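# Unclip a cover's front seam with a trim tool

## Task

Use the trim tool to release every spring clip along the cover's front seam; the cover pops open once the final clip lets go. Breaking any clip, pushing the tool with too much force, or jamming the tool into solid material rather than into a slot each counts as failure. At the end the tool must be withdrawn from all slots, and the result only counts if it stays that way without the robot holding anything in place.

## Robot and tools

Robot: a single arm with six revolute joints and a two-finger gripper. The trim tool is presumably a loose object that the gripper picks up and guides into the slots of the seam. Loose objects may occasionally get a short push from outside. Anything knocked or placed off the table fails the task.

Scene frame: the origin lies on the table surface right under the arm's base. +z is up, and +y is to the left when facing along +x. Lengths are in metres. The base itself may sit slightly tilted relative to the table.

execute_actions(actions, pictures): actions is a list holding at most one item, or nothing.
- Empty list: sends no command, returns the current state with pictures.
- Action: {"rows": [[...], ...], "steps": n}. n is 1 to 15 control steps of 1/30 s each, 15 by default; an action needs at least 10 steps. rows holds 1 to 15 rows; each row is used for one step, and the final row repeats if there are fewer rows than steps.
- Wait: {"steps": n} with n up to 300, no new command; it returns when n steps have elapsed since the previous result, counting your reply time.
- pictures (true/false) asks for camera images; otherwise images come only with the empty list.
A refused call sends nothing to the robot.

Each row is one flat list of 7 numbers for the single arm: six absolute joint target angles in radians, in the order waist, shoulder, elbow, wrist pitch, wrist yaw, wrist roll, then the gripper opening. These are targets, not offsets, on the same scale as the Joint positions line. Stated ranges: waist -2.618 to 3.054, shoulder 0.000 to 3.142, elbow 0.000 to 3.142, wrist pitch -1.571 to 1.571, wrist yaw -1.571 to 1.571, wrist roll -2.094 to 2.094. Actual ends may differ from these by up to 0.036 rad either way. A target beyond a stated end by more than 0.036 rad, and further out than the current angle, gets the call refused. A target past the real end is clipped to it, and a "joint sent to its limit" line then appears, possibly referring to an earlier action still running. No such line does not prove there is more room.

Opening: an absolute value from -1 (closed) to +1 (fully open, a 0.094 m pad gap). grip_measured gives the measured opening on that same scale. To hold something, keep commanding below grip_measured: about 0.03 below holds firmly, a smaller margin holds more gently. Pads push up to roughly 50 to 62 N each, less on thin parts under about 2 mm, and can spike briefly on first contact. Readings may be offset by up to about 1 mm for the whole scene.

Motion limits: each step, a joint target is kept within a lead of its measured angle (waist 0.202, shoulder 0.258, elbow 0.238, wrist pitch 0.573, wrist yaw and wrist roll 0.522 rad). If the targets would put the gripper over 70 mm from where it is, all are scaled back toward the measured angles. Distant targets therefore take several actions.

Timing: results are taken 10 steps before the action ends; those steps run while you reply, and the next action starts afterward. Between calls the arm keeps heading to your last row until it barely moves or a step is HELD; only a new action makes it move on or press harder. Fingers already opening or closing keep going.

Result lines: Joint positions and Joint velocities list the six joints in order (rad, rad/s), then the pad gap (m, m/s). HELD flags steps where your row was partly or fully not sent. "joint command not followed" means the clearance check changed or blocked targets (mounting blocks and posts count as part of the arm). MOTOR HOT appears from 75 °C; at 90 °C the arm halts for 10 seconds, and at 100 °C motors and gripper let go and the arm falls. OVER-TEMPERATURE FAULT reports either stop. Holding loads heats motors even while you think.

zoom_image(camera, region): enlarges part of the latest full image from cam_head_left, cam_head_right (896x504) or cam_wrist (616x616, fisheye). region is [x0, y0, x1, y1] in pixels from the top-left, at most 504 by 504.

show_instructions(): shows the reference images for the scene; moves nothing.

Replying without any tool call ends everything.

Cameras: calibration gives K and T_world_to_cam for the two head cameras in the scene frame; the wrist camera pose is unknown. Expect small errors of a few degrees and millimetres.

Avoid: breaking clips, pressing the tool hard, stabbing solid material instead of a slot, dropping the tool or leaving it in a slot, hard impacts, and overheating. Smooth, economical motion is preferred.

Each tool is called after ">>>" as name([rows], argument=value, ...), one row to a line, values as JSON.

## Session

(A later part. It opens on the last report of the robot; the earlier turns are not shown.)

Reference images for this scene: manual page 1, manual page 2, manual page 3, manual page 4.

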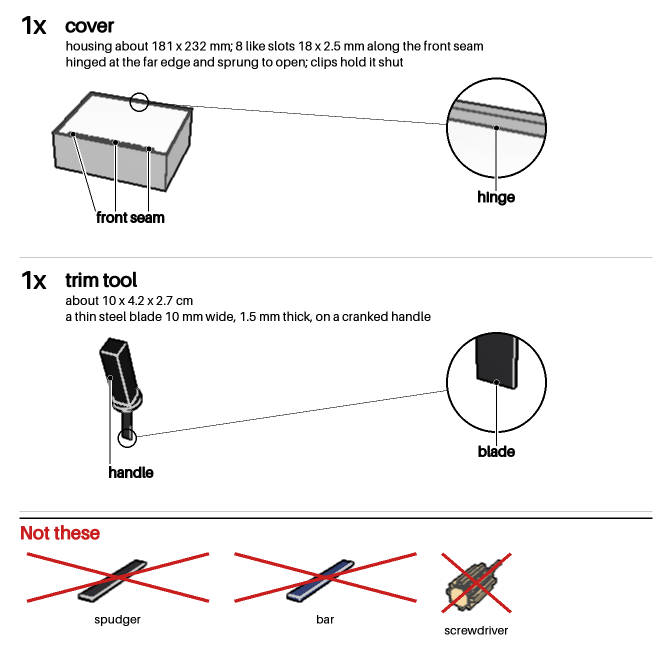

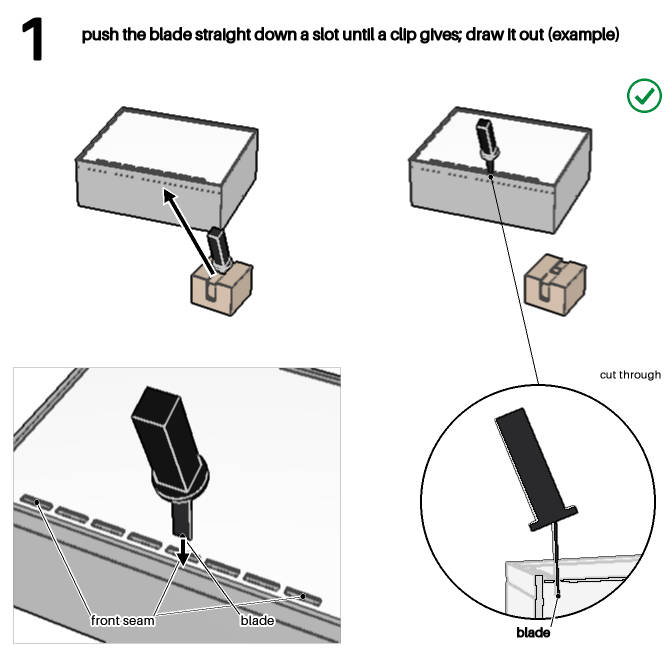

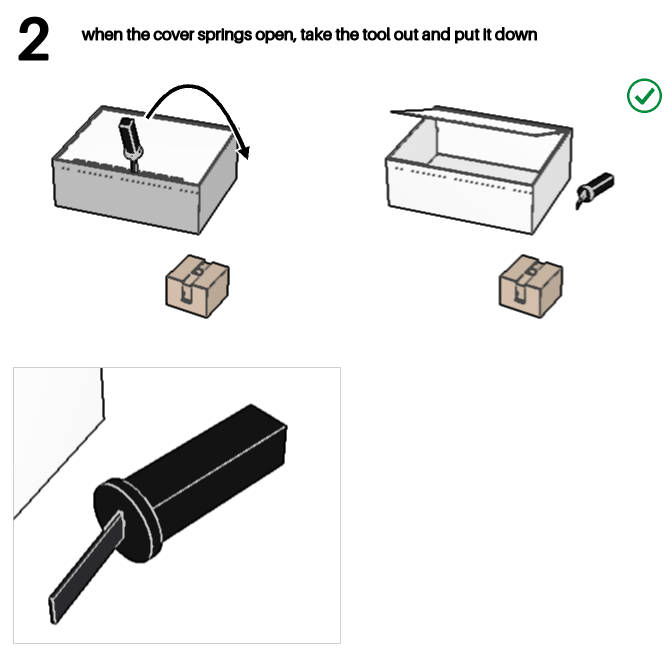

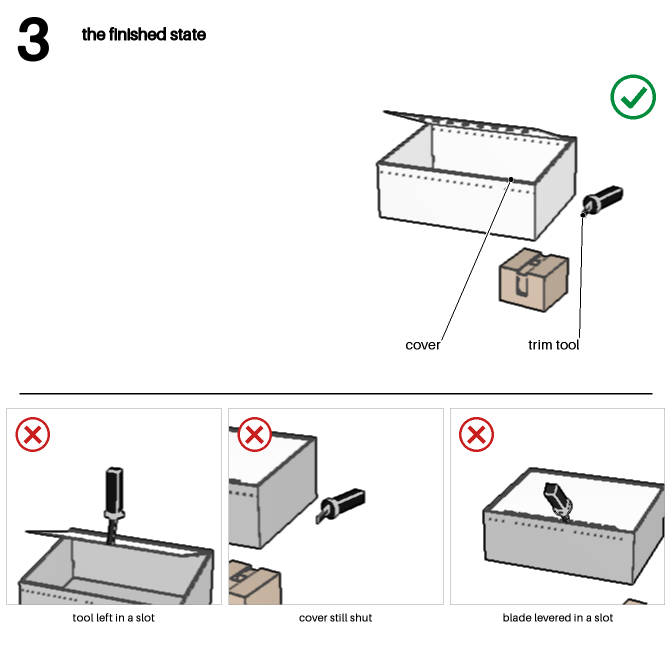

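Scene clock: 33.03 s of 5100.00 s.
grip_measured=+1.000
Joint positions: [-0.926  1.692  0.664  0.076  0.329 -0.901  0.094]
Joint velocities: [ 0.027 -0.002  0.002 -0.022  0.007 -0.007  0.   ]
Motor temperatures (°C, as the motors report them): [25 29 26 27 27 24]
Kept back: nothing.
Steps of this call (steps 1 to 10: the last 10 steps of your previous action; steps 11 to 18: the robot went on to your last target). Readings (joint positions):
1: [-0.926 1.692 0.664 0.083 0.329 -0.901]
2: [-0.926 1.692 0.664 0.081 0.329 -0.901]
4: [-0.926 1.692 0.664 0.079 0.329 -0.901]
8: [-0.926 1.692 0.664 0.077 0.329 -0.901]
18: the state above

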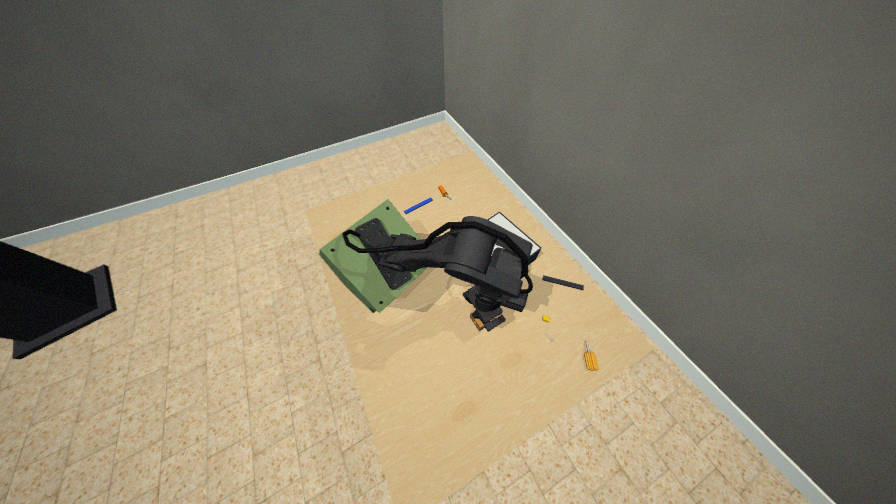

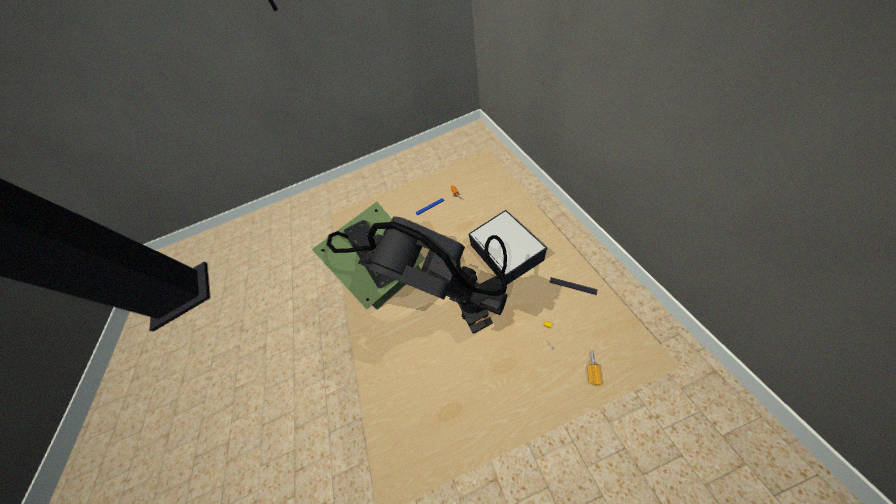

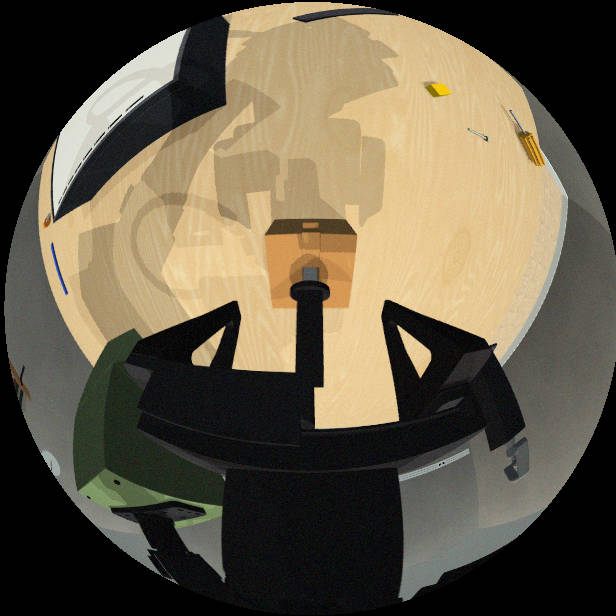

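Centered. Try closing.

>>> execute_actions([
  {"rows": [[-0.926,1.692,0.664,0.076,0.329,-0.901,0.3],[-0.926,1.692,0.664,0.076,0.329,-0.901,-0.2],[-0.926,1.692,0.664,0.076,0.329,-0.901,-0.45],[-0.926,1.692,0.664,0.076,0.329,-0.901,-0.55],[-0.926,1.692,0.664,0.076,0.329,-0.901,-0.62],[-0.926,1.692,0.664,0.076,0.329,-0.901,-0.68],[-0.926,1.692,0.664,0.076,0.329,-0.901,-0.72]], "steps": 15},
])

>>> execute_actions([
  {"steps": 25},
], pictures=true)

Scene clock: 33.63 s of 5100.00 s.
grip_measured=-0.349
Joint positions: [-0.926  1.692  0.664  0.076  0.329 -0.901  0.031]
Joint velocities: [ 0.007 -0.007 -0.002  0.066 -0.051  0.022 -0.421]
Motor temperatures (°C, as the motors report them): [25 29 26 27 27 24]
Steps of this call (steps 1 to 13: the robot went on to your last target; steps 14 to 18: the first 5 steps of this action). Readings (joint positions):
14: [-0.926 1.692 0.664 0.076 0.329 -0.901]
15: [-0.926 1.692 0.664 0.076 0.329 -0.901]
17: [-0.926 1.692 0.664 0.076 0.329 -0.901]
18: the state above

Scene clock: 34.47 s of 5100.00 s.
grip_measured=-0.679
Joint positions: [-0.926  1.692  0.664  0.076  0.329 -0.901  0.015]
Joint velocities: [-0.002 -0.007 -0.007  0.022 -0.081 -0.066 -0.   ]
Motor temperatures (°C, as the motors report them): [25 29 26 27 27 24]
Kept back: nothing.
Steps of this call (steps 1 to 10: the last 10 steps of your previous action; steps 11 to 15: the robot went on to your last target; steps 16 to 25: nothing new was sent). Readings (joint positions):
1: [-0.926 1.692 0.664 0.076 0.329 -0.901]
2: [-0.926 1.692 0.664 0.076 0.329 -0.901]
4: [-0.926 1.692 0.664 0.076 0.329 -0.901]
8: [-0.926 1.692 0.664 0.076 0.329 -0.901]
25: the state above
The arm was judged still, so your last target was given up. Only a new action makes it travel on or press farther. Fingers that are still opening or closing keep moving.

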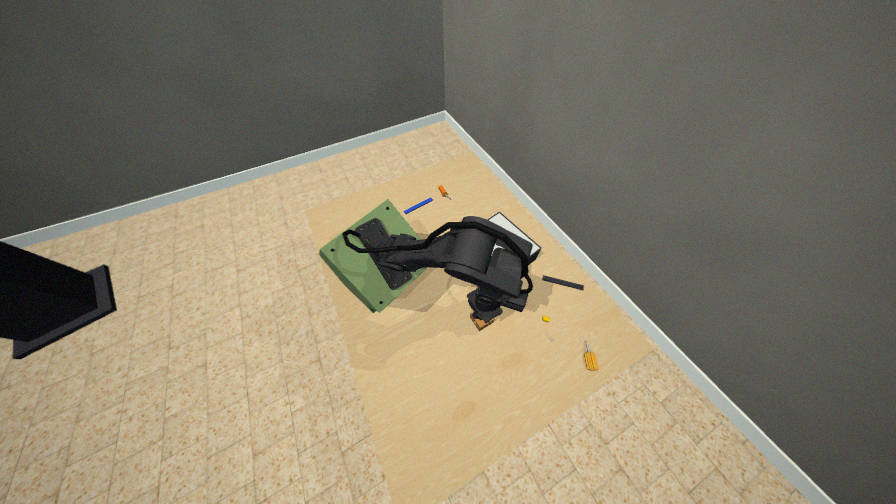

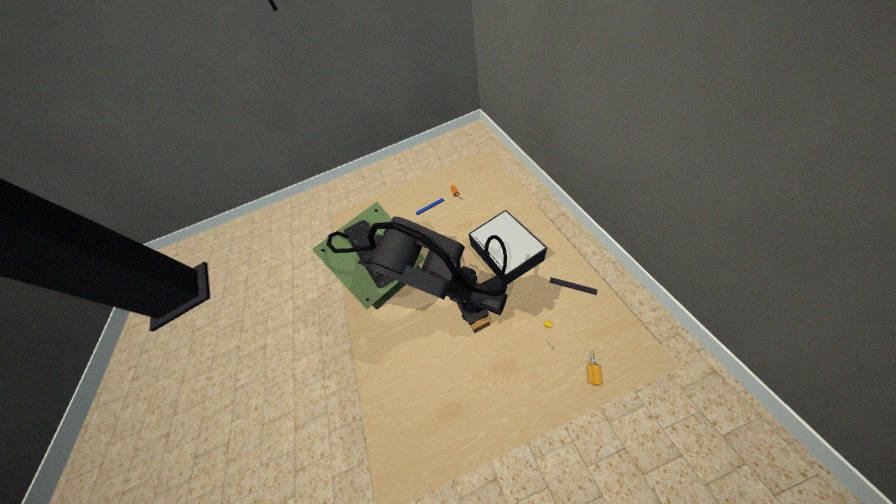

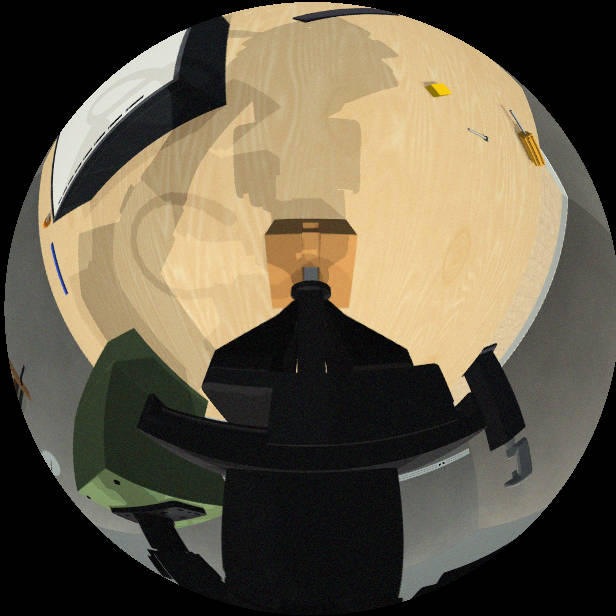

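>>> execute_actions([
  {"rows": [[-0.92,1.672,0.64,0.058,0.332,-0.895,-0.72],[-0.913,1.655,0.63,0.043,0.334,-0.89,-0.72],[-0.907,1.635,0.625,0.026,0.337,-0.885,-0.72],[-0.901,1.615,0.62,0.009,0.339,-0.88,-0.72],[-0.895,1.595,0.617,-0.008,0.341,-0.875,-0.72],[-0.889,1.575,0.614,-0.025,0.344,-0.87,-0.72],[-0.883,1.555,0.611,-0.042,0.346,-0.865,-0.72],[-0.877,1.535,0.608,-0.059,0.349,-0.86,-0.72],[-0.871,1.515,0.605,-0.076,0.351,-0.855,-0.72],[-0.865,1.495,0.602,-0.093,0.354,-0.85,-0.72],[-0.859,1.475,0.6,-0.11,0.356,-0.845,-0.72],[-0.853,1.455,0.6,-0.127,0.359,-0.84,-0.72],[-0.847,1.44,0.6,-0.142,0.361,-0.835,-0.72]], "steps": 15},
])

>>> execute_actions([
  {"steps": 22},
], pictures=true)

Scene clock: 35.63 s of 5100.00 s.
grip_measured=-0.679
Joint positions: [-0.92   1.65   0.648  0.052  0.331 -0.895  0.015]
Joint velocities: [ 0.115 -0.554 -0.198 -0.403  0.081  0.051  0.001]
Motor temperatures (°C, as the motors report them): [25 29 26 27 27 24]
Steps of this call (steps 1 to 30: nothing new was sent; steps 31 to 35: the first 5 steps of this action). Readings (joint positions):
31: [-0.926 1.692 0.664 0.076 0.329 -0.901]
32: [-0.926 1.690 0.663 0.073 0.329 -0.901]
34: [-0.924 1.668 0.654 0.062 0.329 -0.898]
35: the state above

Scene clock: 36.37 s of 5100.00 s.
grip_measured=-0.679
Joint positions: [-0.86   1.452  0.625 -0.12   0.353 -0.845  0.015]
Joint velocities: [-0.007 -0.022  0.002 -0.051  0.007 -0.007 -0.   ]
Motor temperatures (°C, as the motors report them): [25 30 26 27 27 24]
Kept back: nothing.
Steps of this call (steps 1 to 10: the last 10 steps of your previous action; steps 11 to 22: the robot went on to your last target). Readings (joint positions):
1: [-0.915 1.630 0.642 0.039 0.332 -0.892]
2: [-0.909 1.609 0.638 0.026 0.334 -0.889]
4: [-0.896 1.566 0.633 -0.002 0.336 -0.881]
8: [-0.871 1.486 0.625 -0.060 0.344 -0.863]
22: the state above

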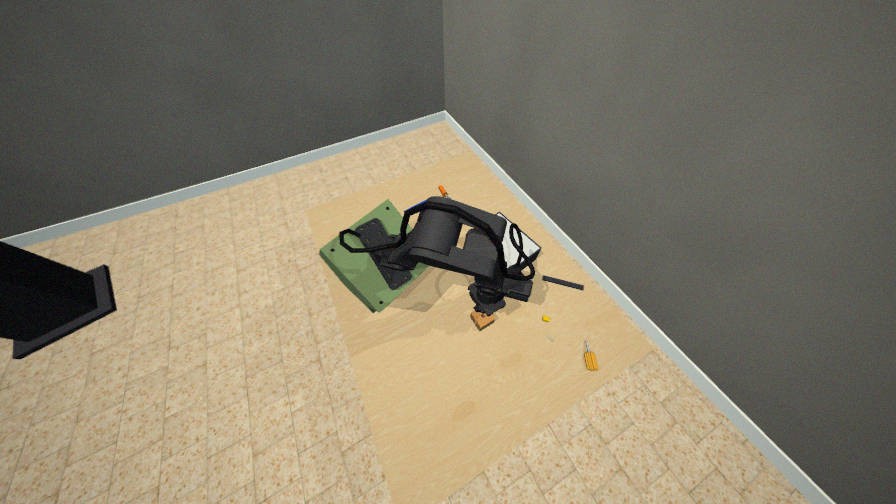

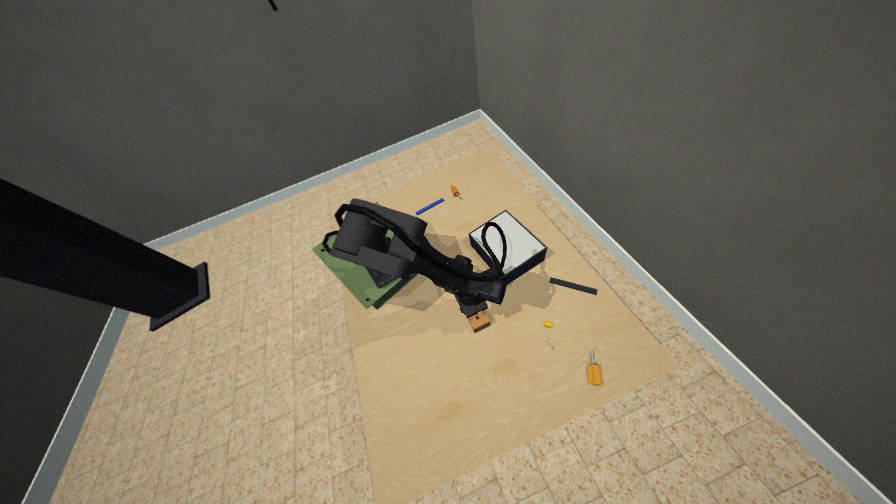

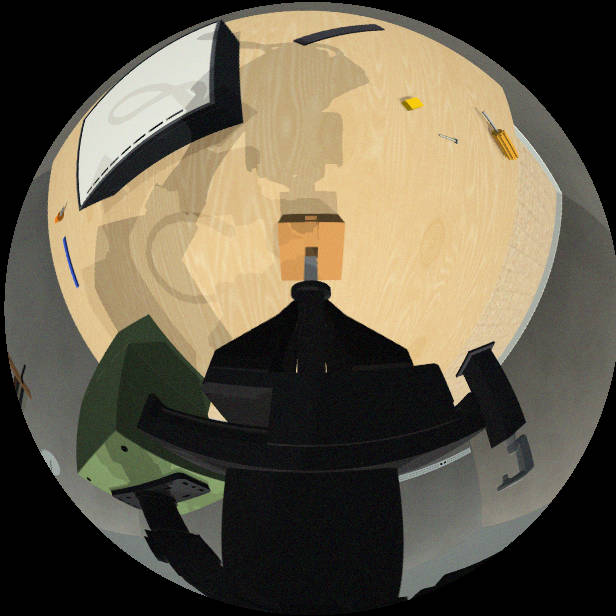

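>>> zoom_image(camera="cam_wrist", region=[270, 200, 350, 310])

Region (270, 200, 350, 310) of cam_wrist's 616x616 image, scaled by 4.582, with more detail than that image has; it fills the left 367 columns of this view, and the rest is white.

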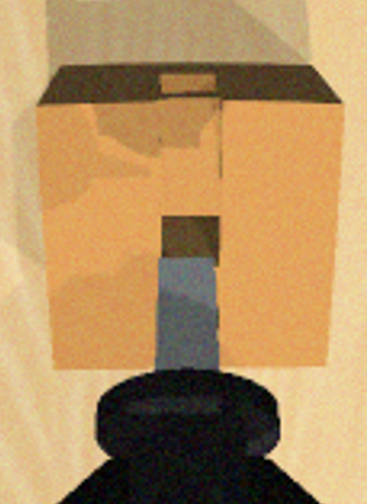

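>>> execute_actions([
  {"rows": [[-0.83,1.455,0.66,-0.16,0.37,-0.82,-0.72],[-0.8,1.465,0.69,-0.19,0.385,-0.79,-0.72],[-0.76,1.475,0.72,-0.22,0.4,-0.76,-0.72],[-0.72,1.485,0.75,-0.25,0.415,-0.73,-0.72],[-0.68,1.495,0.775,-0.28,0.43,-0.7,-0.72],[-0.64,1.51,0.8,-0.31,0.445,-0.67,-0.72],[-0.6,1.525,0.825,-0.34,0.46,-0.64,-0.72],[-0.56,1.54,0.85,-0.37,0.475,-0.61,-0.72],[-0.52,1.56,0.875,-0.4,0.49,-0.58,-0.72],[-0.48,1.59,0.9,-0.42,0.51,-0.55,-0.72],[-0.44,1.63,0.93,-0.44,0.53,-0.51,-0.72],[-0.4,1.67,0.96,-0.46,0.55,-0.47,-0.72],[-0.36,1.71,0.99,-0.48,0.57,-0.43,-0.72],[-0.32,1.75,1.02,-0.5,0.59,-0.39,-0.72],[-0.28,1.79,1.05,-0.52,0.61,-0.35,-0.72]], "steps": 15},
])

>>> execute_actions([
  {"rows": [[-0.25,1.83,1.08,-0.535,0.625,-0.32,-0.72],[-0.22,1.87,1.11,-0.55,0.64,-0.29,-0.72],[-0.2,1.9,1.14,-0.56,0.65,-0.27,-0.72],[-0.195,1.92,1.165,-0.565,0.657,-0.262,-0.72],[-0.195,1.93,1.18,-0.565,0.66,-0.262,-0.72]], "steps": 15},
])

>>> execute_actions([
  {"steps": 25},
], pictures=true)

Scene clock: 40.97 s of 5100.00 s.
grip_measured=-0.679
Joint positions: [-0.77   1.469  0.692 -0.199  0.392 -0.787  0.015]
Joint velocities: [ 1.072  0.237  0.813 -0.564  0.198  0.52  -0.   ]
Motor temperatures (°C, as the motors report them): [25 30 26 27 27 24]
Steps of this call (steps 1 to 30: the robot went on to your last target; steps 31 to 90: nothing new was sent; then 1.43 s passed at rest; steps 91 to 95: the first 5 steps of this action). Readings (joint positions):
91: [-0.858 1.452 0.625 -0.124 0.356 -0.841]
92: [-0.850 1.452 0.631 -0.136 0.362 -0.834]
94: [-0.805 1.460 0.666 -0.178 0.382 -0.806]
95: the state above

Scene clock: 41.47 s of 5100.00 s.
grip_measured=-0.679
Joint positions: [-0.212  1.897  1.119 -0.486  0.597 -0.358  0.015]
Joint velocities: [ 0.51   0.779  0.549 -0.286  0.227  0.579 -0.001]
Motor temperatures (°C, as the motors report them): [25 30 26 27 27 24]
Steps of this call (steps 1 to 10: the last 10 steps of your previous action; steps 11 to 15: the first 5 steps of this action). Readings (joint positions):
11: [-0.328 1.743 1.018 -0.417 0.549 -0.471]
12: [-0.292 1.787 1.046 -0.437 0.565 -0.438]
14: [-0.232 1.867 1.098 -0.473 0.589 -0.380]
15: the state above

Scene clock: 42.30 s of 5100.00 s.
grip_measured=-0.679
Joint positions: [-0.195  1.933  1.152 -0.547  0.65  -0.271  0.015]
Joint velocities: [ 0.007 -0.002  0.002  0.066 -0.007 -0.037  0.   ]
Motor temperatures (°C, as the motors report them): [25 30 26 27 27 24]
Kept back: nothing.
Steps of this call (steps 1 to 10: the last 10 steps of your previous action; steps 11 to 25: the robot went on to your last target). Readings (joint positions):
1: [-0.199 1.918 1.134 -0.495 0.604 -0.341]
2: [-0.193 1.930 1.141 -0.503 0.609 -0.327]
4: [-0.193 1.933 1.145 -0.520 0.621 -0.307]
8: [-0.195 1.933 1.152 -0.536 0.640 -0.285]
25: the state above

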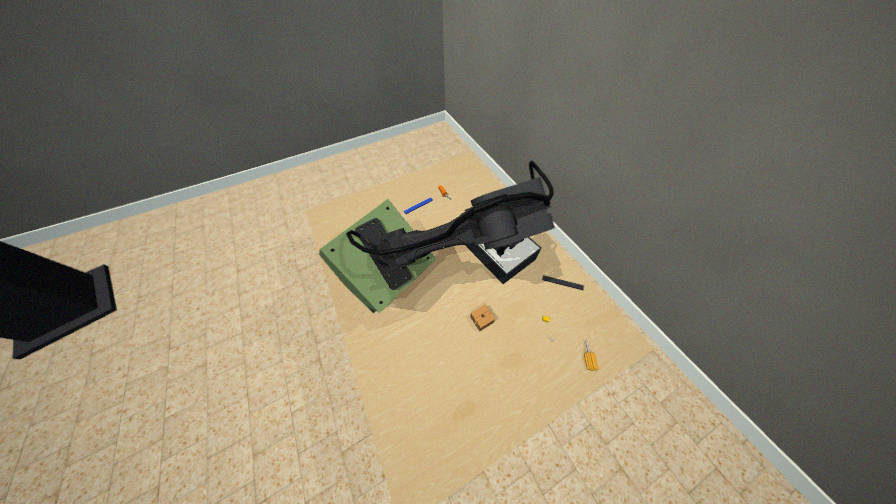

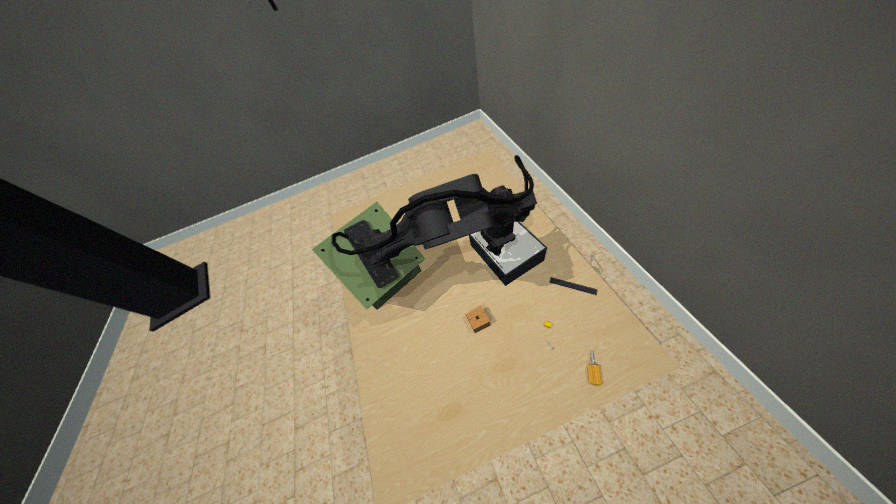

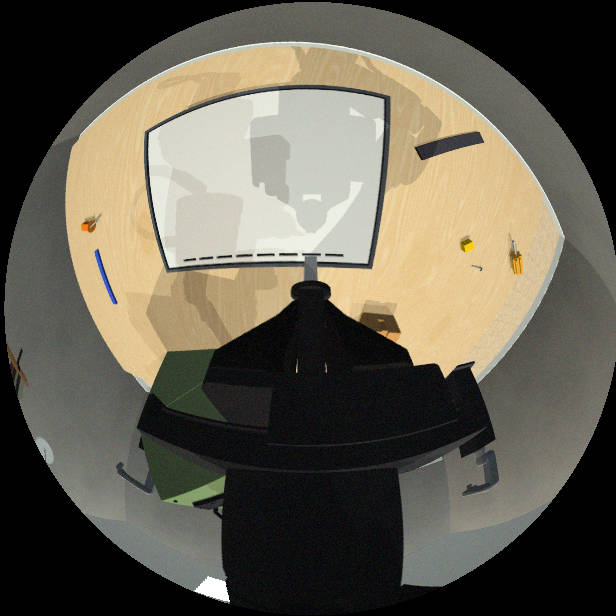

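>>> zoom_image(camera="cam_wrist", region=[160, 230, 400, 290])

Region (160, 230, 400, 290) of cam_wrist's 616x616 image, scaled by 2.100, with more detail than that image has; it fills the top 126 rows of this view, and the rest is white.

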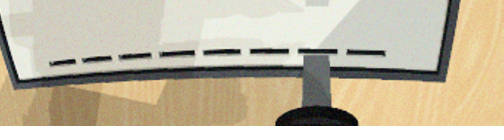

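>>> execute_actions([
  {"rows": [[-0.215,1.93,1.13,-0.53,0.645,-0.29,-0.72],[-0.235,1.925,1.11,-0.51,0.64,-0.31,-0.72],[-0.255,1.92,1.095,-0.49,0.632,-0.33,-0.72],[-0.275,1.915,1.082,-0.47,0.625,-0.35,-0.72],[-0.295,1.91,1.072,-0.45,0.617,-0.37,-0.72],[-0.31,1.905,1.066,-0.43,0.61,-0.385,-0.72],[-0.314,1.9,1.064,-0.415,0.606,-0.385,-0.72],[-0.314,1.9,1.064,-0.41,0.606,-0.385,-0.72]], "steps": 15},
])

>>> execute_actions([
  {"steps": 25},
], pictures=true)

Scene clock: 45.47 s of 5100.00 s.
grip_measured=-0.679
Joint positions: [-0.245  1.933  1.121 -0.507  0.64  -0.309  0.015]
Joint velocities: [-0.598  0.007 -0.349  0.3   -0.139 -0.418  0.   ]
Motor temperatures (°C, as the motors report them): [25 30 27 27 27 24]
Steps of this call (steps 1 to 15: the robot went on to your last target; steps 16 to 90: nothing new was sent; steps 91 to 95: the first 5 steps of this action). Readings (joint positions):
91: [-0.197 1.933 1.152 -0.547 0.650 -0.272]
92: [-0.202 1.933 1.149 -0.542 0.649 -0.278]
94: [-0.226 1.933 1.133 -0.519 0.644 -0.296]
95: the state above

Scene clock: 46.30 s of 5100.00 s.
grip_measured=-0.679
Joint positions: [-0.33   1.917  1.081 -0.427  0.619 -0.376  0.015]
Joint velocities: [ 0.012 -0.002 -0.007 -0.022 -0.037 -0.051  0.001]
Motor temperatures (°C, as the motors report them): [25 30 27 27 27 24]
Kept back: nothing.
Steps of this call (steps 1 to 10: the last 10 steps of your previous action; steps 11 to 25: the robot went on to your last target). Readings (joint positions):
1: [-0.267 1.933 1.108 -0.495 0.636 -0.322]
2: [-0.289 1.933 1.097 -0.484 0.633 -0.333]
4: [-0.321 1.933 1.084 -0.469 0.631 -0.348]
8: [-0.330 1.926 1.081 -0.448 0.625 -0.364]
25: the state above

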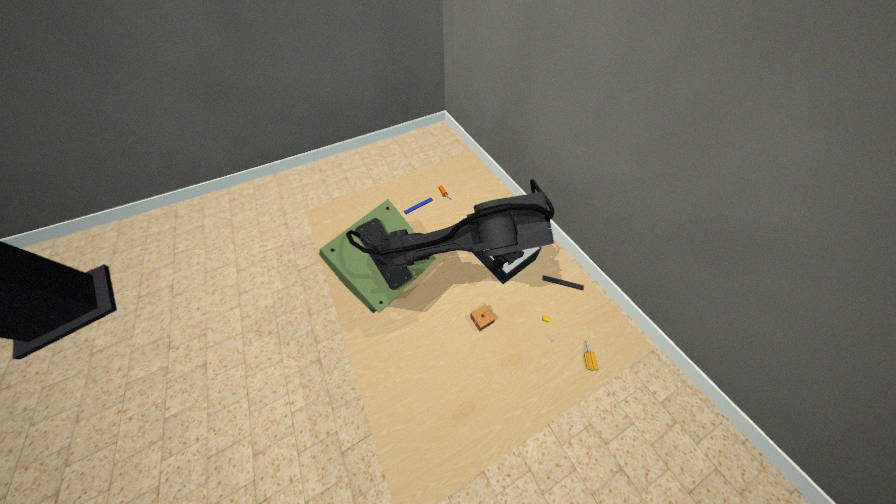

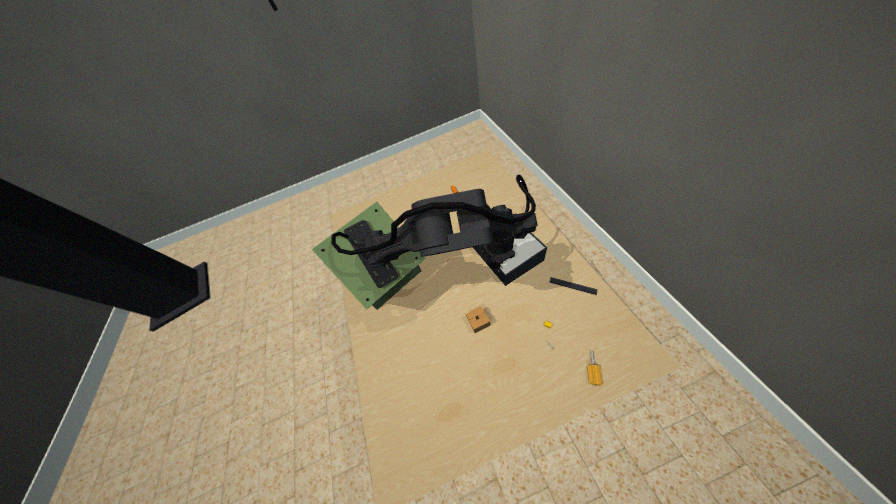

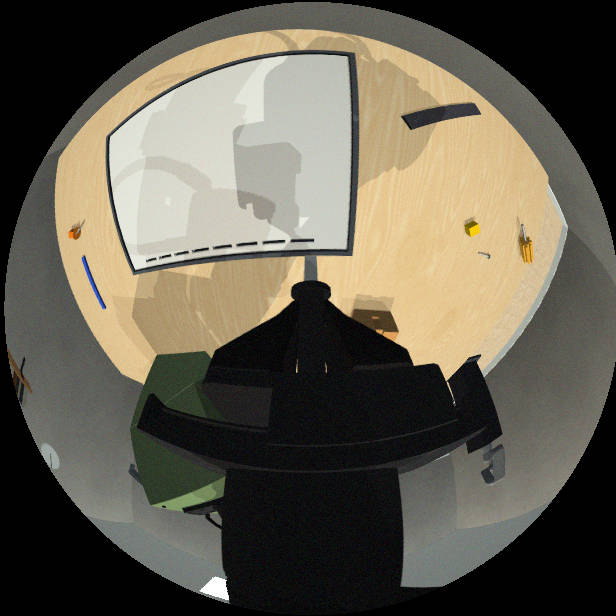

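>>> zoom_image(camera="cam_wrist", region=[240, 220, 370, 290])

Region (240, 220, 370, 290) of cam_wrist's 616x616 image, scaled by 3.877, with more detail than that image has; it fills the top 271 rows of this view, and the rest is white.

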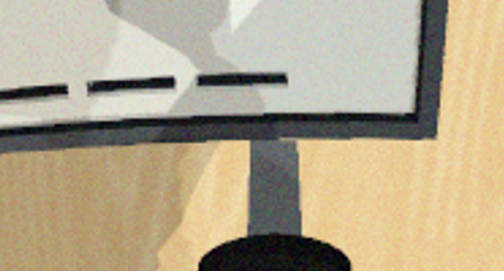

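>>> execute_actions([
  {"rows": [[-0.305,1.917,1.081,-0.427,0.63,-0.36,-0.72],[-0.295,1.917,1.081,-0.43,0.635,-0.35,-0.72],[-0.285,1.917,1.081,-0.435,0.638,-0.34,-0.72],[-0.28,1.917,1.081,-0.44,0.638,-0.335,-0.72],[-0.278,1.917,1.081,-0.44,0.638,-0.332,-0.72],[-0.278,1.925,1.125,-0.44,0.638,-0.332,-0.72],[-0.278,1.93,1.128,-0.44,0.638,-0.332,-0.72],[-0.278,1.932,1.124,-0.44,0.638,-0.332,-0.72],[-0.278,1.932,1.12,-0.44,0.638,-0.332,-0.72]], "steps": 15},
])

>>> execute_actions([
  {"steps": 25},
], pictures=true)

Scene clock: 50.13 s of 5100.00 s.
grip_measured=-0.679
Joint positions: [-0.311  1.917  1.081 -0.427  0.626 -0.359  0.015]
Joint velocities: [ 0.198 -0.002 -0.012  0.037 -0.022  0.081  0.   ]
Motor temperatures (°C, as the motors report them): [26 30 26 27 27 24]
Steps of this call (steps 1 to 15: the robot went on to your last target; steps 16 to 90: nothing new was sent; then 0.67 s passed at rest; steps 91 to 95: the first 5 steps of this action). Readings (joint positions):
91: [-0.329 1.917 1.081 -0.427 0.619 -0.375]
92: [-0.327 1.917 1.081 -0.427 0.621 -0.372]
94: [-0.318 1.917 1.081 -0.427 0.625 -0.363]
95: the state above

Scene clock: 50.97 s of 5100.00 s.
grip_measured=-0.679
Joint positions: [-0.298  1.917  1.087 -0.444  0.633 -0.342  0.015]
Joint velocities: [-0.002 -0.012 -0.002  0.051  0.037 -0.007 -0.001]
Motor temperatures (°C, as the motors report them): [26 30 27 27 27 24]
Kept back: nothing.
Steps of this call (steps 1 to 10: the last 10 steps of your previous action; steps 11 to 25: the robot went on to your last target). Readings (joint positions):
1: [-0.305 1.917 1.083 -0.431 0.629 -0.355]
2: [-0.300 1.917 1.085 -0.437 0.631 -0.352]
4: [-0.298 1.917 1.087 -0.444 0.633 -0.348]
8: [-0.298 1.917 1.087 -0.444 0.633 -0.344]
25: the state above

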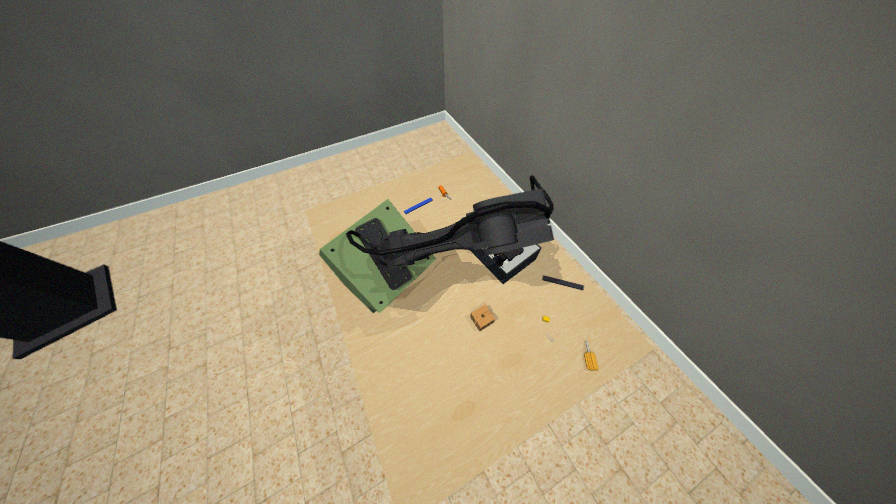

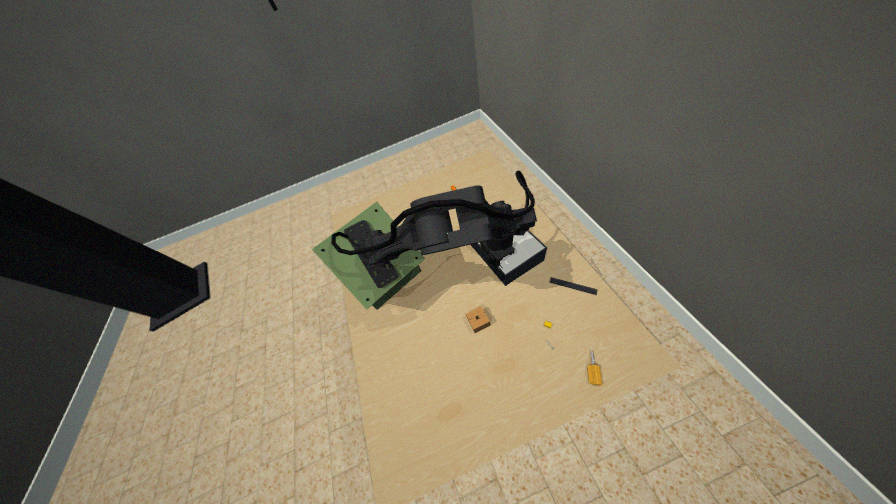

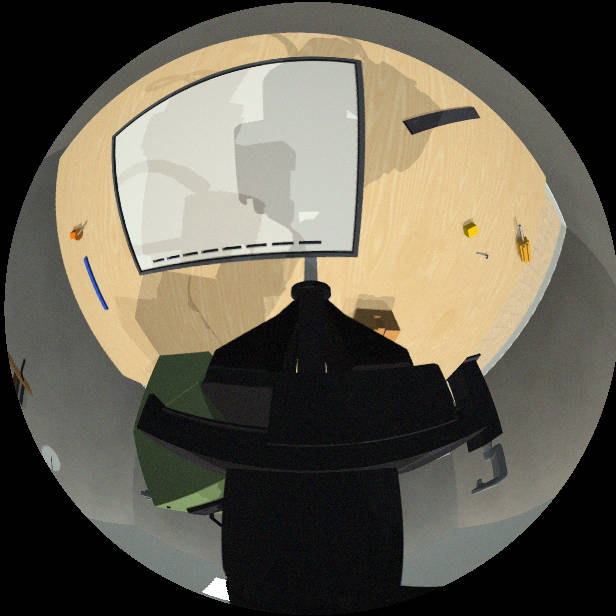

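>>> zoom_image(camera="cam_wrist", region=[251, 215, 371, 295])

Region (251, 215, 371, 295) of cam_wrist's 616x616 image, scaled by 4.200, with more detail than that image has.

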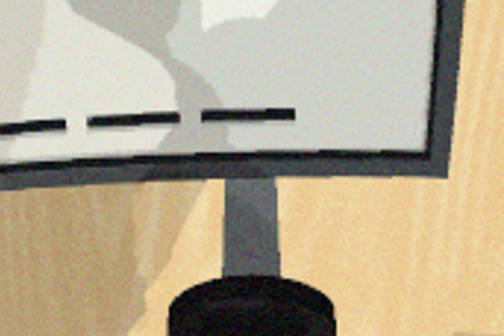

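>>> execute_actions([
  {"rows": [[-0.298,1.895,1.087,-0.465,0.633,-0.342,-0.72],[-0.298,1.885,1.087,-0.478,0.633,-0.342,-0.72],[-0.298,1.878,1.087,-0.487,0.633,-0.342,-0.72],[-0.298,1.874,1.087,-0.49,0.633,-0.342,-0.72]], "steps": 12},
])

>>> execute_actions([
  {"steps": 20},
], pictures=true)

>>> zoom_image(camera="cam_wrist", region=[251, 215, 371, 295])

Scene clock: 52.33 s of 5100.00 s.
grip_measured=-0.679
Joint positions: [-0.298  1.915  1.087 -0.448  0.633 -0.342  0.015]
Joint velocities: [ 0.002 -0.066 -0.012 -0.139  0.066 -0.007 -0.   ]
Motor temperatures (°C, as the motors report them): [26 30 27 27 27 24]
Steps of this call (steps 1 to 15: the robot went on to your last target; steps 16 to 39: nothing new was sent; steps 40 to 41: the first 2 steps of this action). Readings (joint positions):
40: [-0.298 1.917 1.087 -0.446 0.633 -0.342]
41: the state above

Scene clock: 53.00 s of 5100.00 s.
grip_measured=-0.679
Joint positions: [-0.298  1.89   1.087 -0.472  0.633 -0.342  0.015]
Joint velocities: [ 0.022  0.007 -0.012  0.022 -0.081  0.051  0.   ]
Motor temperatures (°C, as the motors report them): [26 30 27 27 27 24]
Kept back: nothing.
Steps of this call (steps 1 to 10: the last 10 steps of your previous action; steps 11 to 20: the robot went on to your last target). Readings (joint positions):
1: [-0.298 1.912 1.087 -0.453 0.633 -0.342]
2: [-0.298 1.908 1.087 -0.458 0.633 -0.342]
4: [-0.298 1.897 1.087 -0.463 0.633 -0.342]
8: [-0.298 1.890 1.087 -0.467 0.633 -0.342]
20: the state above

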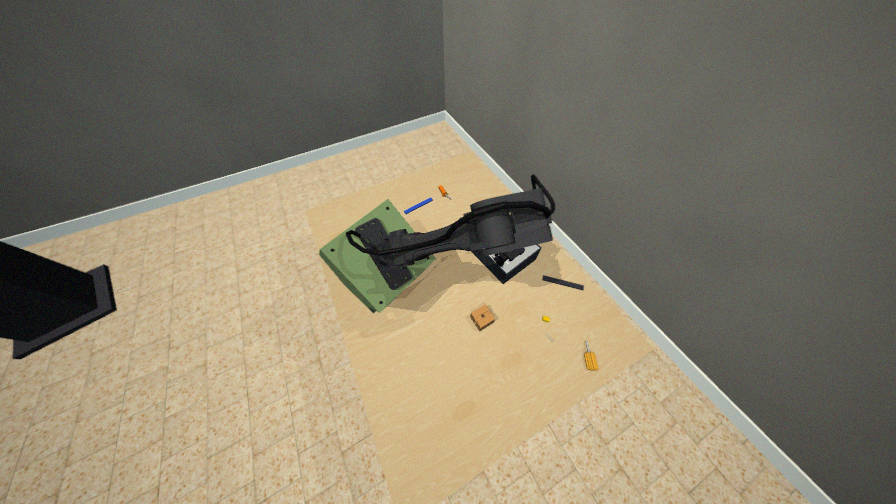

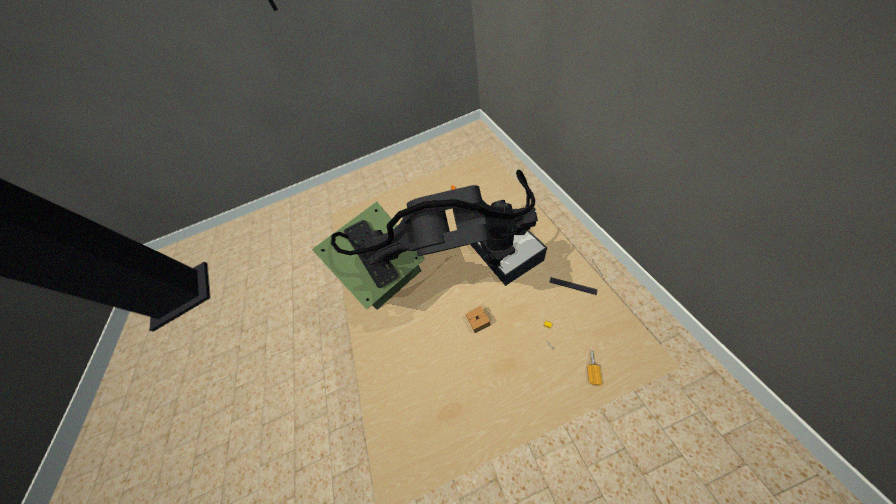

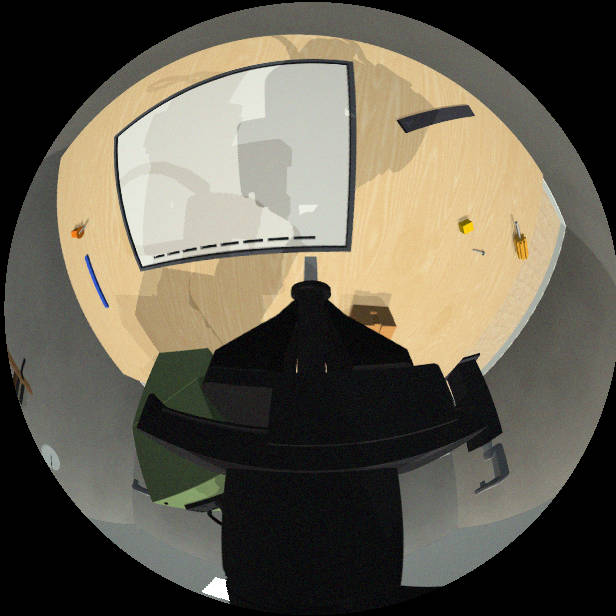

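Region (251, 215, 371, 295) of cam_wrist's 616x616 image, scaled by 4.200, with more detail than that image has.

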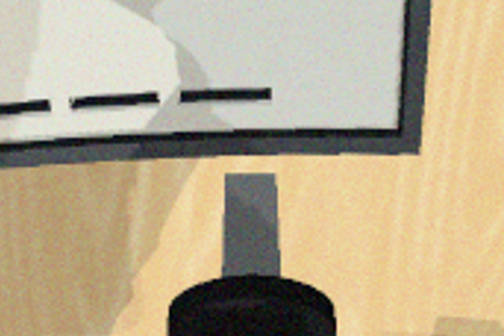

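>>> execute_actions([
  {"rows": [[-0.275,1.89,1.135,-0.455,0.62,-0.32,-0.72],[-0.268,1.895,1.145,-0.450,0.617,-0.315,-0.72],[-0.265,1.905,1.15,-0.446,0.615,-0.311,-0.72],[-0.265,1.915,1.148,-0.444,0.615,-0.311,-0.72],[-0.265,1.925,1.142,-0.444,0.615,-0.311,-0.72],[-0.265,1.928,1.138,-0.444,0.615,-0.311,-0.72],[-0.265,1.928,1.136,-0.444,0.615,-0.311,-0.72]], "steps": 14},
])

>>> execute_actions([
  {"steps": 25},
], pictures=true)

>>> zoom_image(camera="cam_wrist", region=[281, 237, 341, 277])

Scene clock: 55.37 s of 5100.00 s.
grip_measured=-0.679
Joint positions: [-0.293  1.89   1.11  -0.47   0.631 -0.331  0.015]
Joint velocities: [ 0.085 -0.002  0.252  0.037 -0.022  0.022 -0.   ]
Motor temperatures (°C, as the motors report them): [26 31 27 27 27 24]
Steps of this call (steps 1 to 15: the robot went on to your last target; steps 16 to 67: nothing new was sent; steps 68 to 71: the first 4 steps of this action). Readings (joint positions):
68: [-0.298 1.890 1.089 -0.472 0.633 -0.340]
69: [-0.298 1.890 1.094 -0.472 0.632 -0.337]
71: the state above

Scene clock: 56.20 s of 5100.00 s.
grip_measured=-0.679
Joint positions: [-0.282  1.916  1.122 -0.454  0.627 -0.32   0.015]
Joint velocities: [ 0.007 -0.002  0.002  0.037  0.007 -0.095  0.   ]
Motor temperatures (°C, as the motors report them): [26 31 27 27 27 24]
Kept back: nothing.
Steps of this call (steps 1 to 10: the last 10 steps of your previous action; steps 11 to 25: the robot went on to your last target). Readings (joint positions):
1: [-0.289 1.891 1.116 -0.466 0.631 -0.329]
2: [-0.287 1.894 1.120 -0.459 0.631 -0.327]
4: [-0.283 1.901 1.122 -0.454 0.630 -0.324]
8: [-0.282 1.915 1.122 -0.454 0.627 -0.322]
25: the state above

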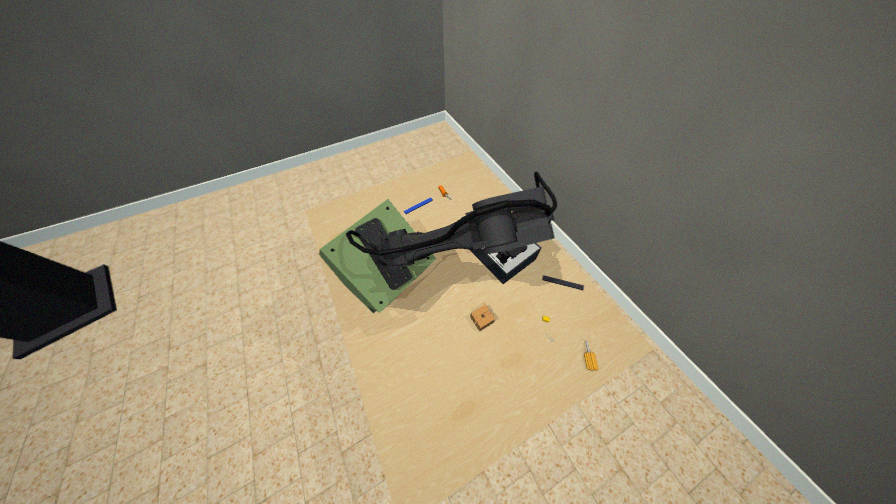

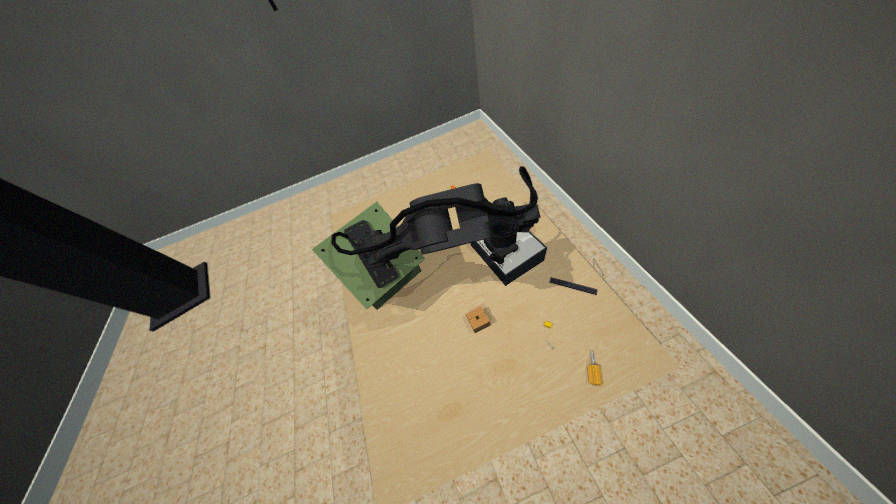

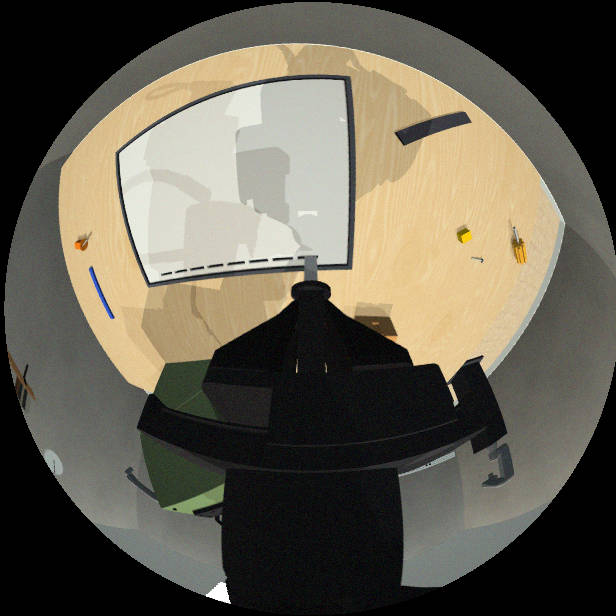

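Region (281, 237, 341, 277) of cam_wrist's 616x616 image, scaled by 8.400, with more detail than that image has.

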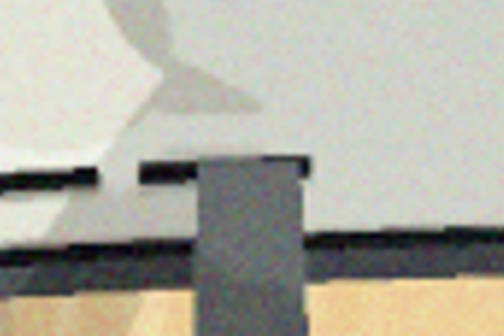

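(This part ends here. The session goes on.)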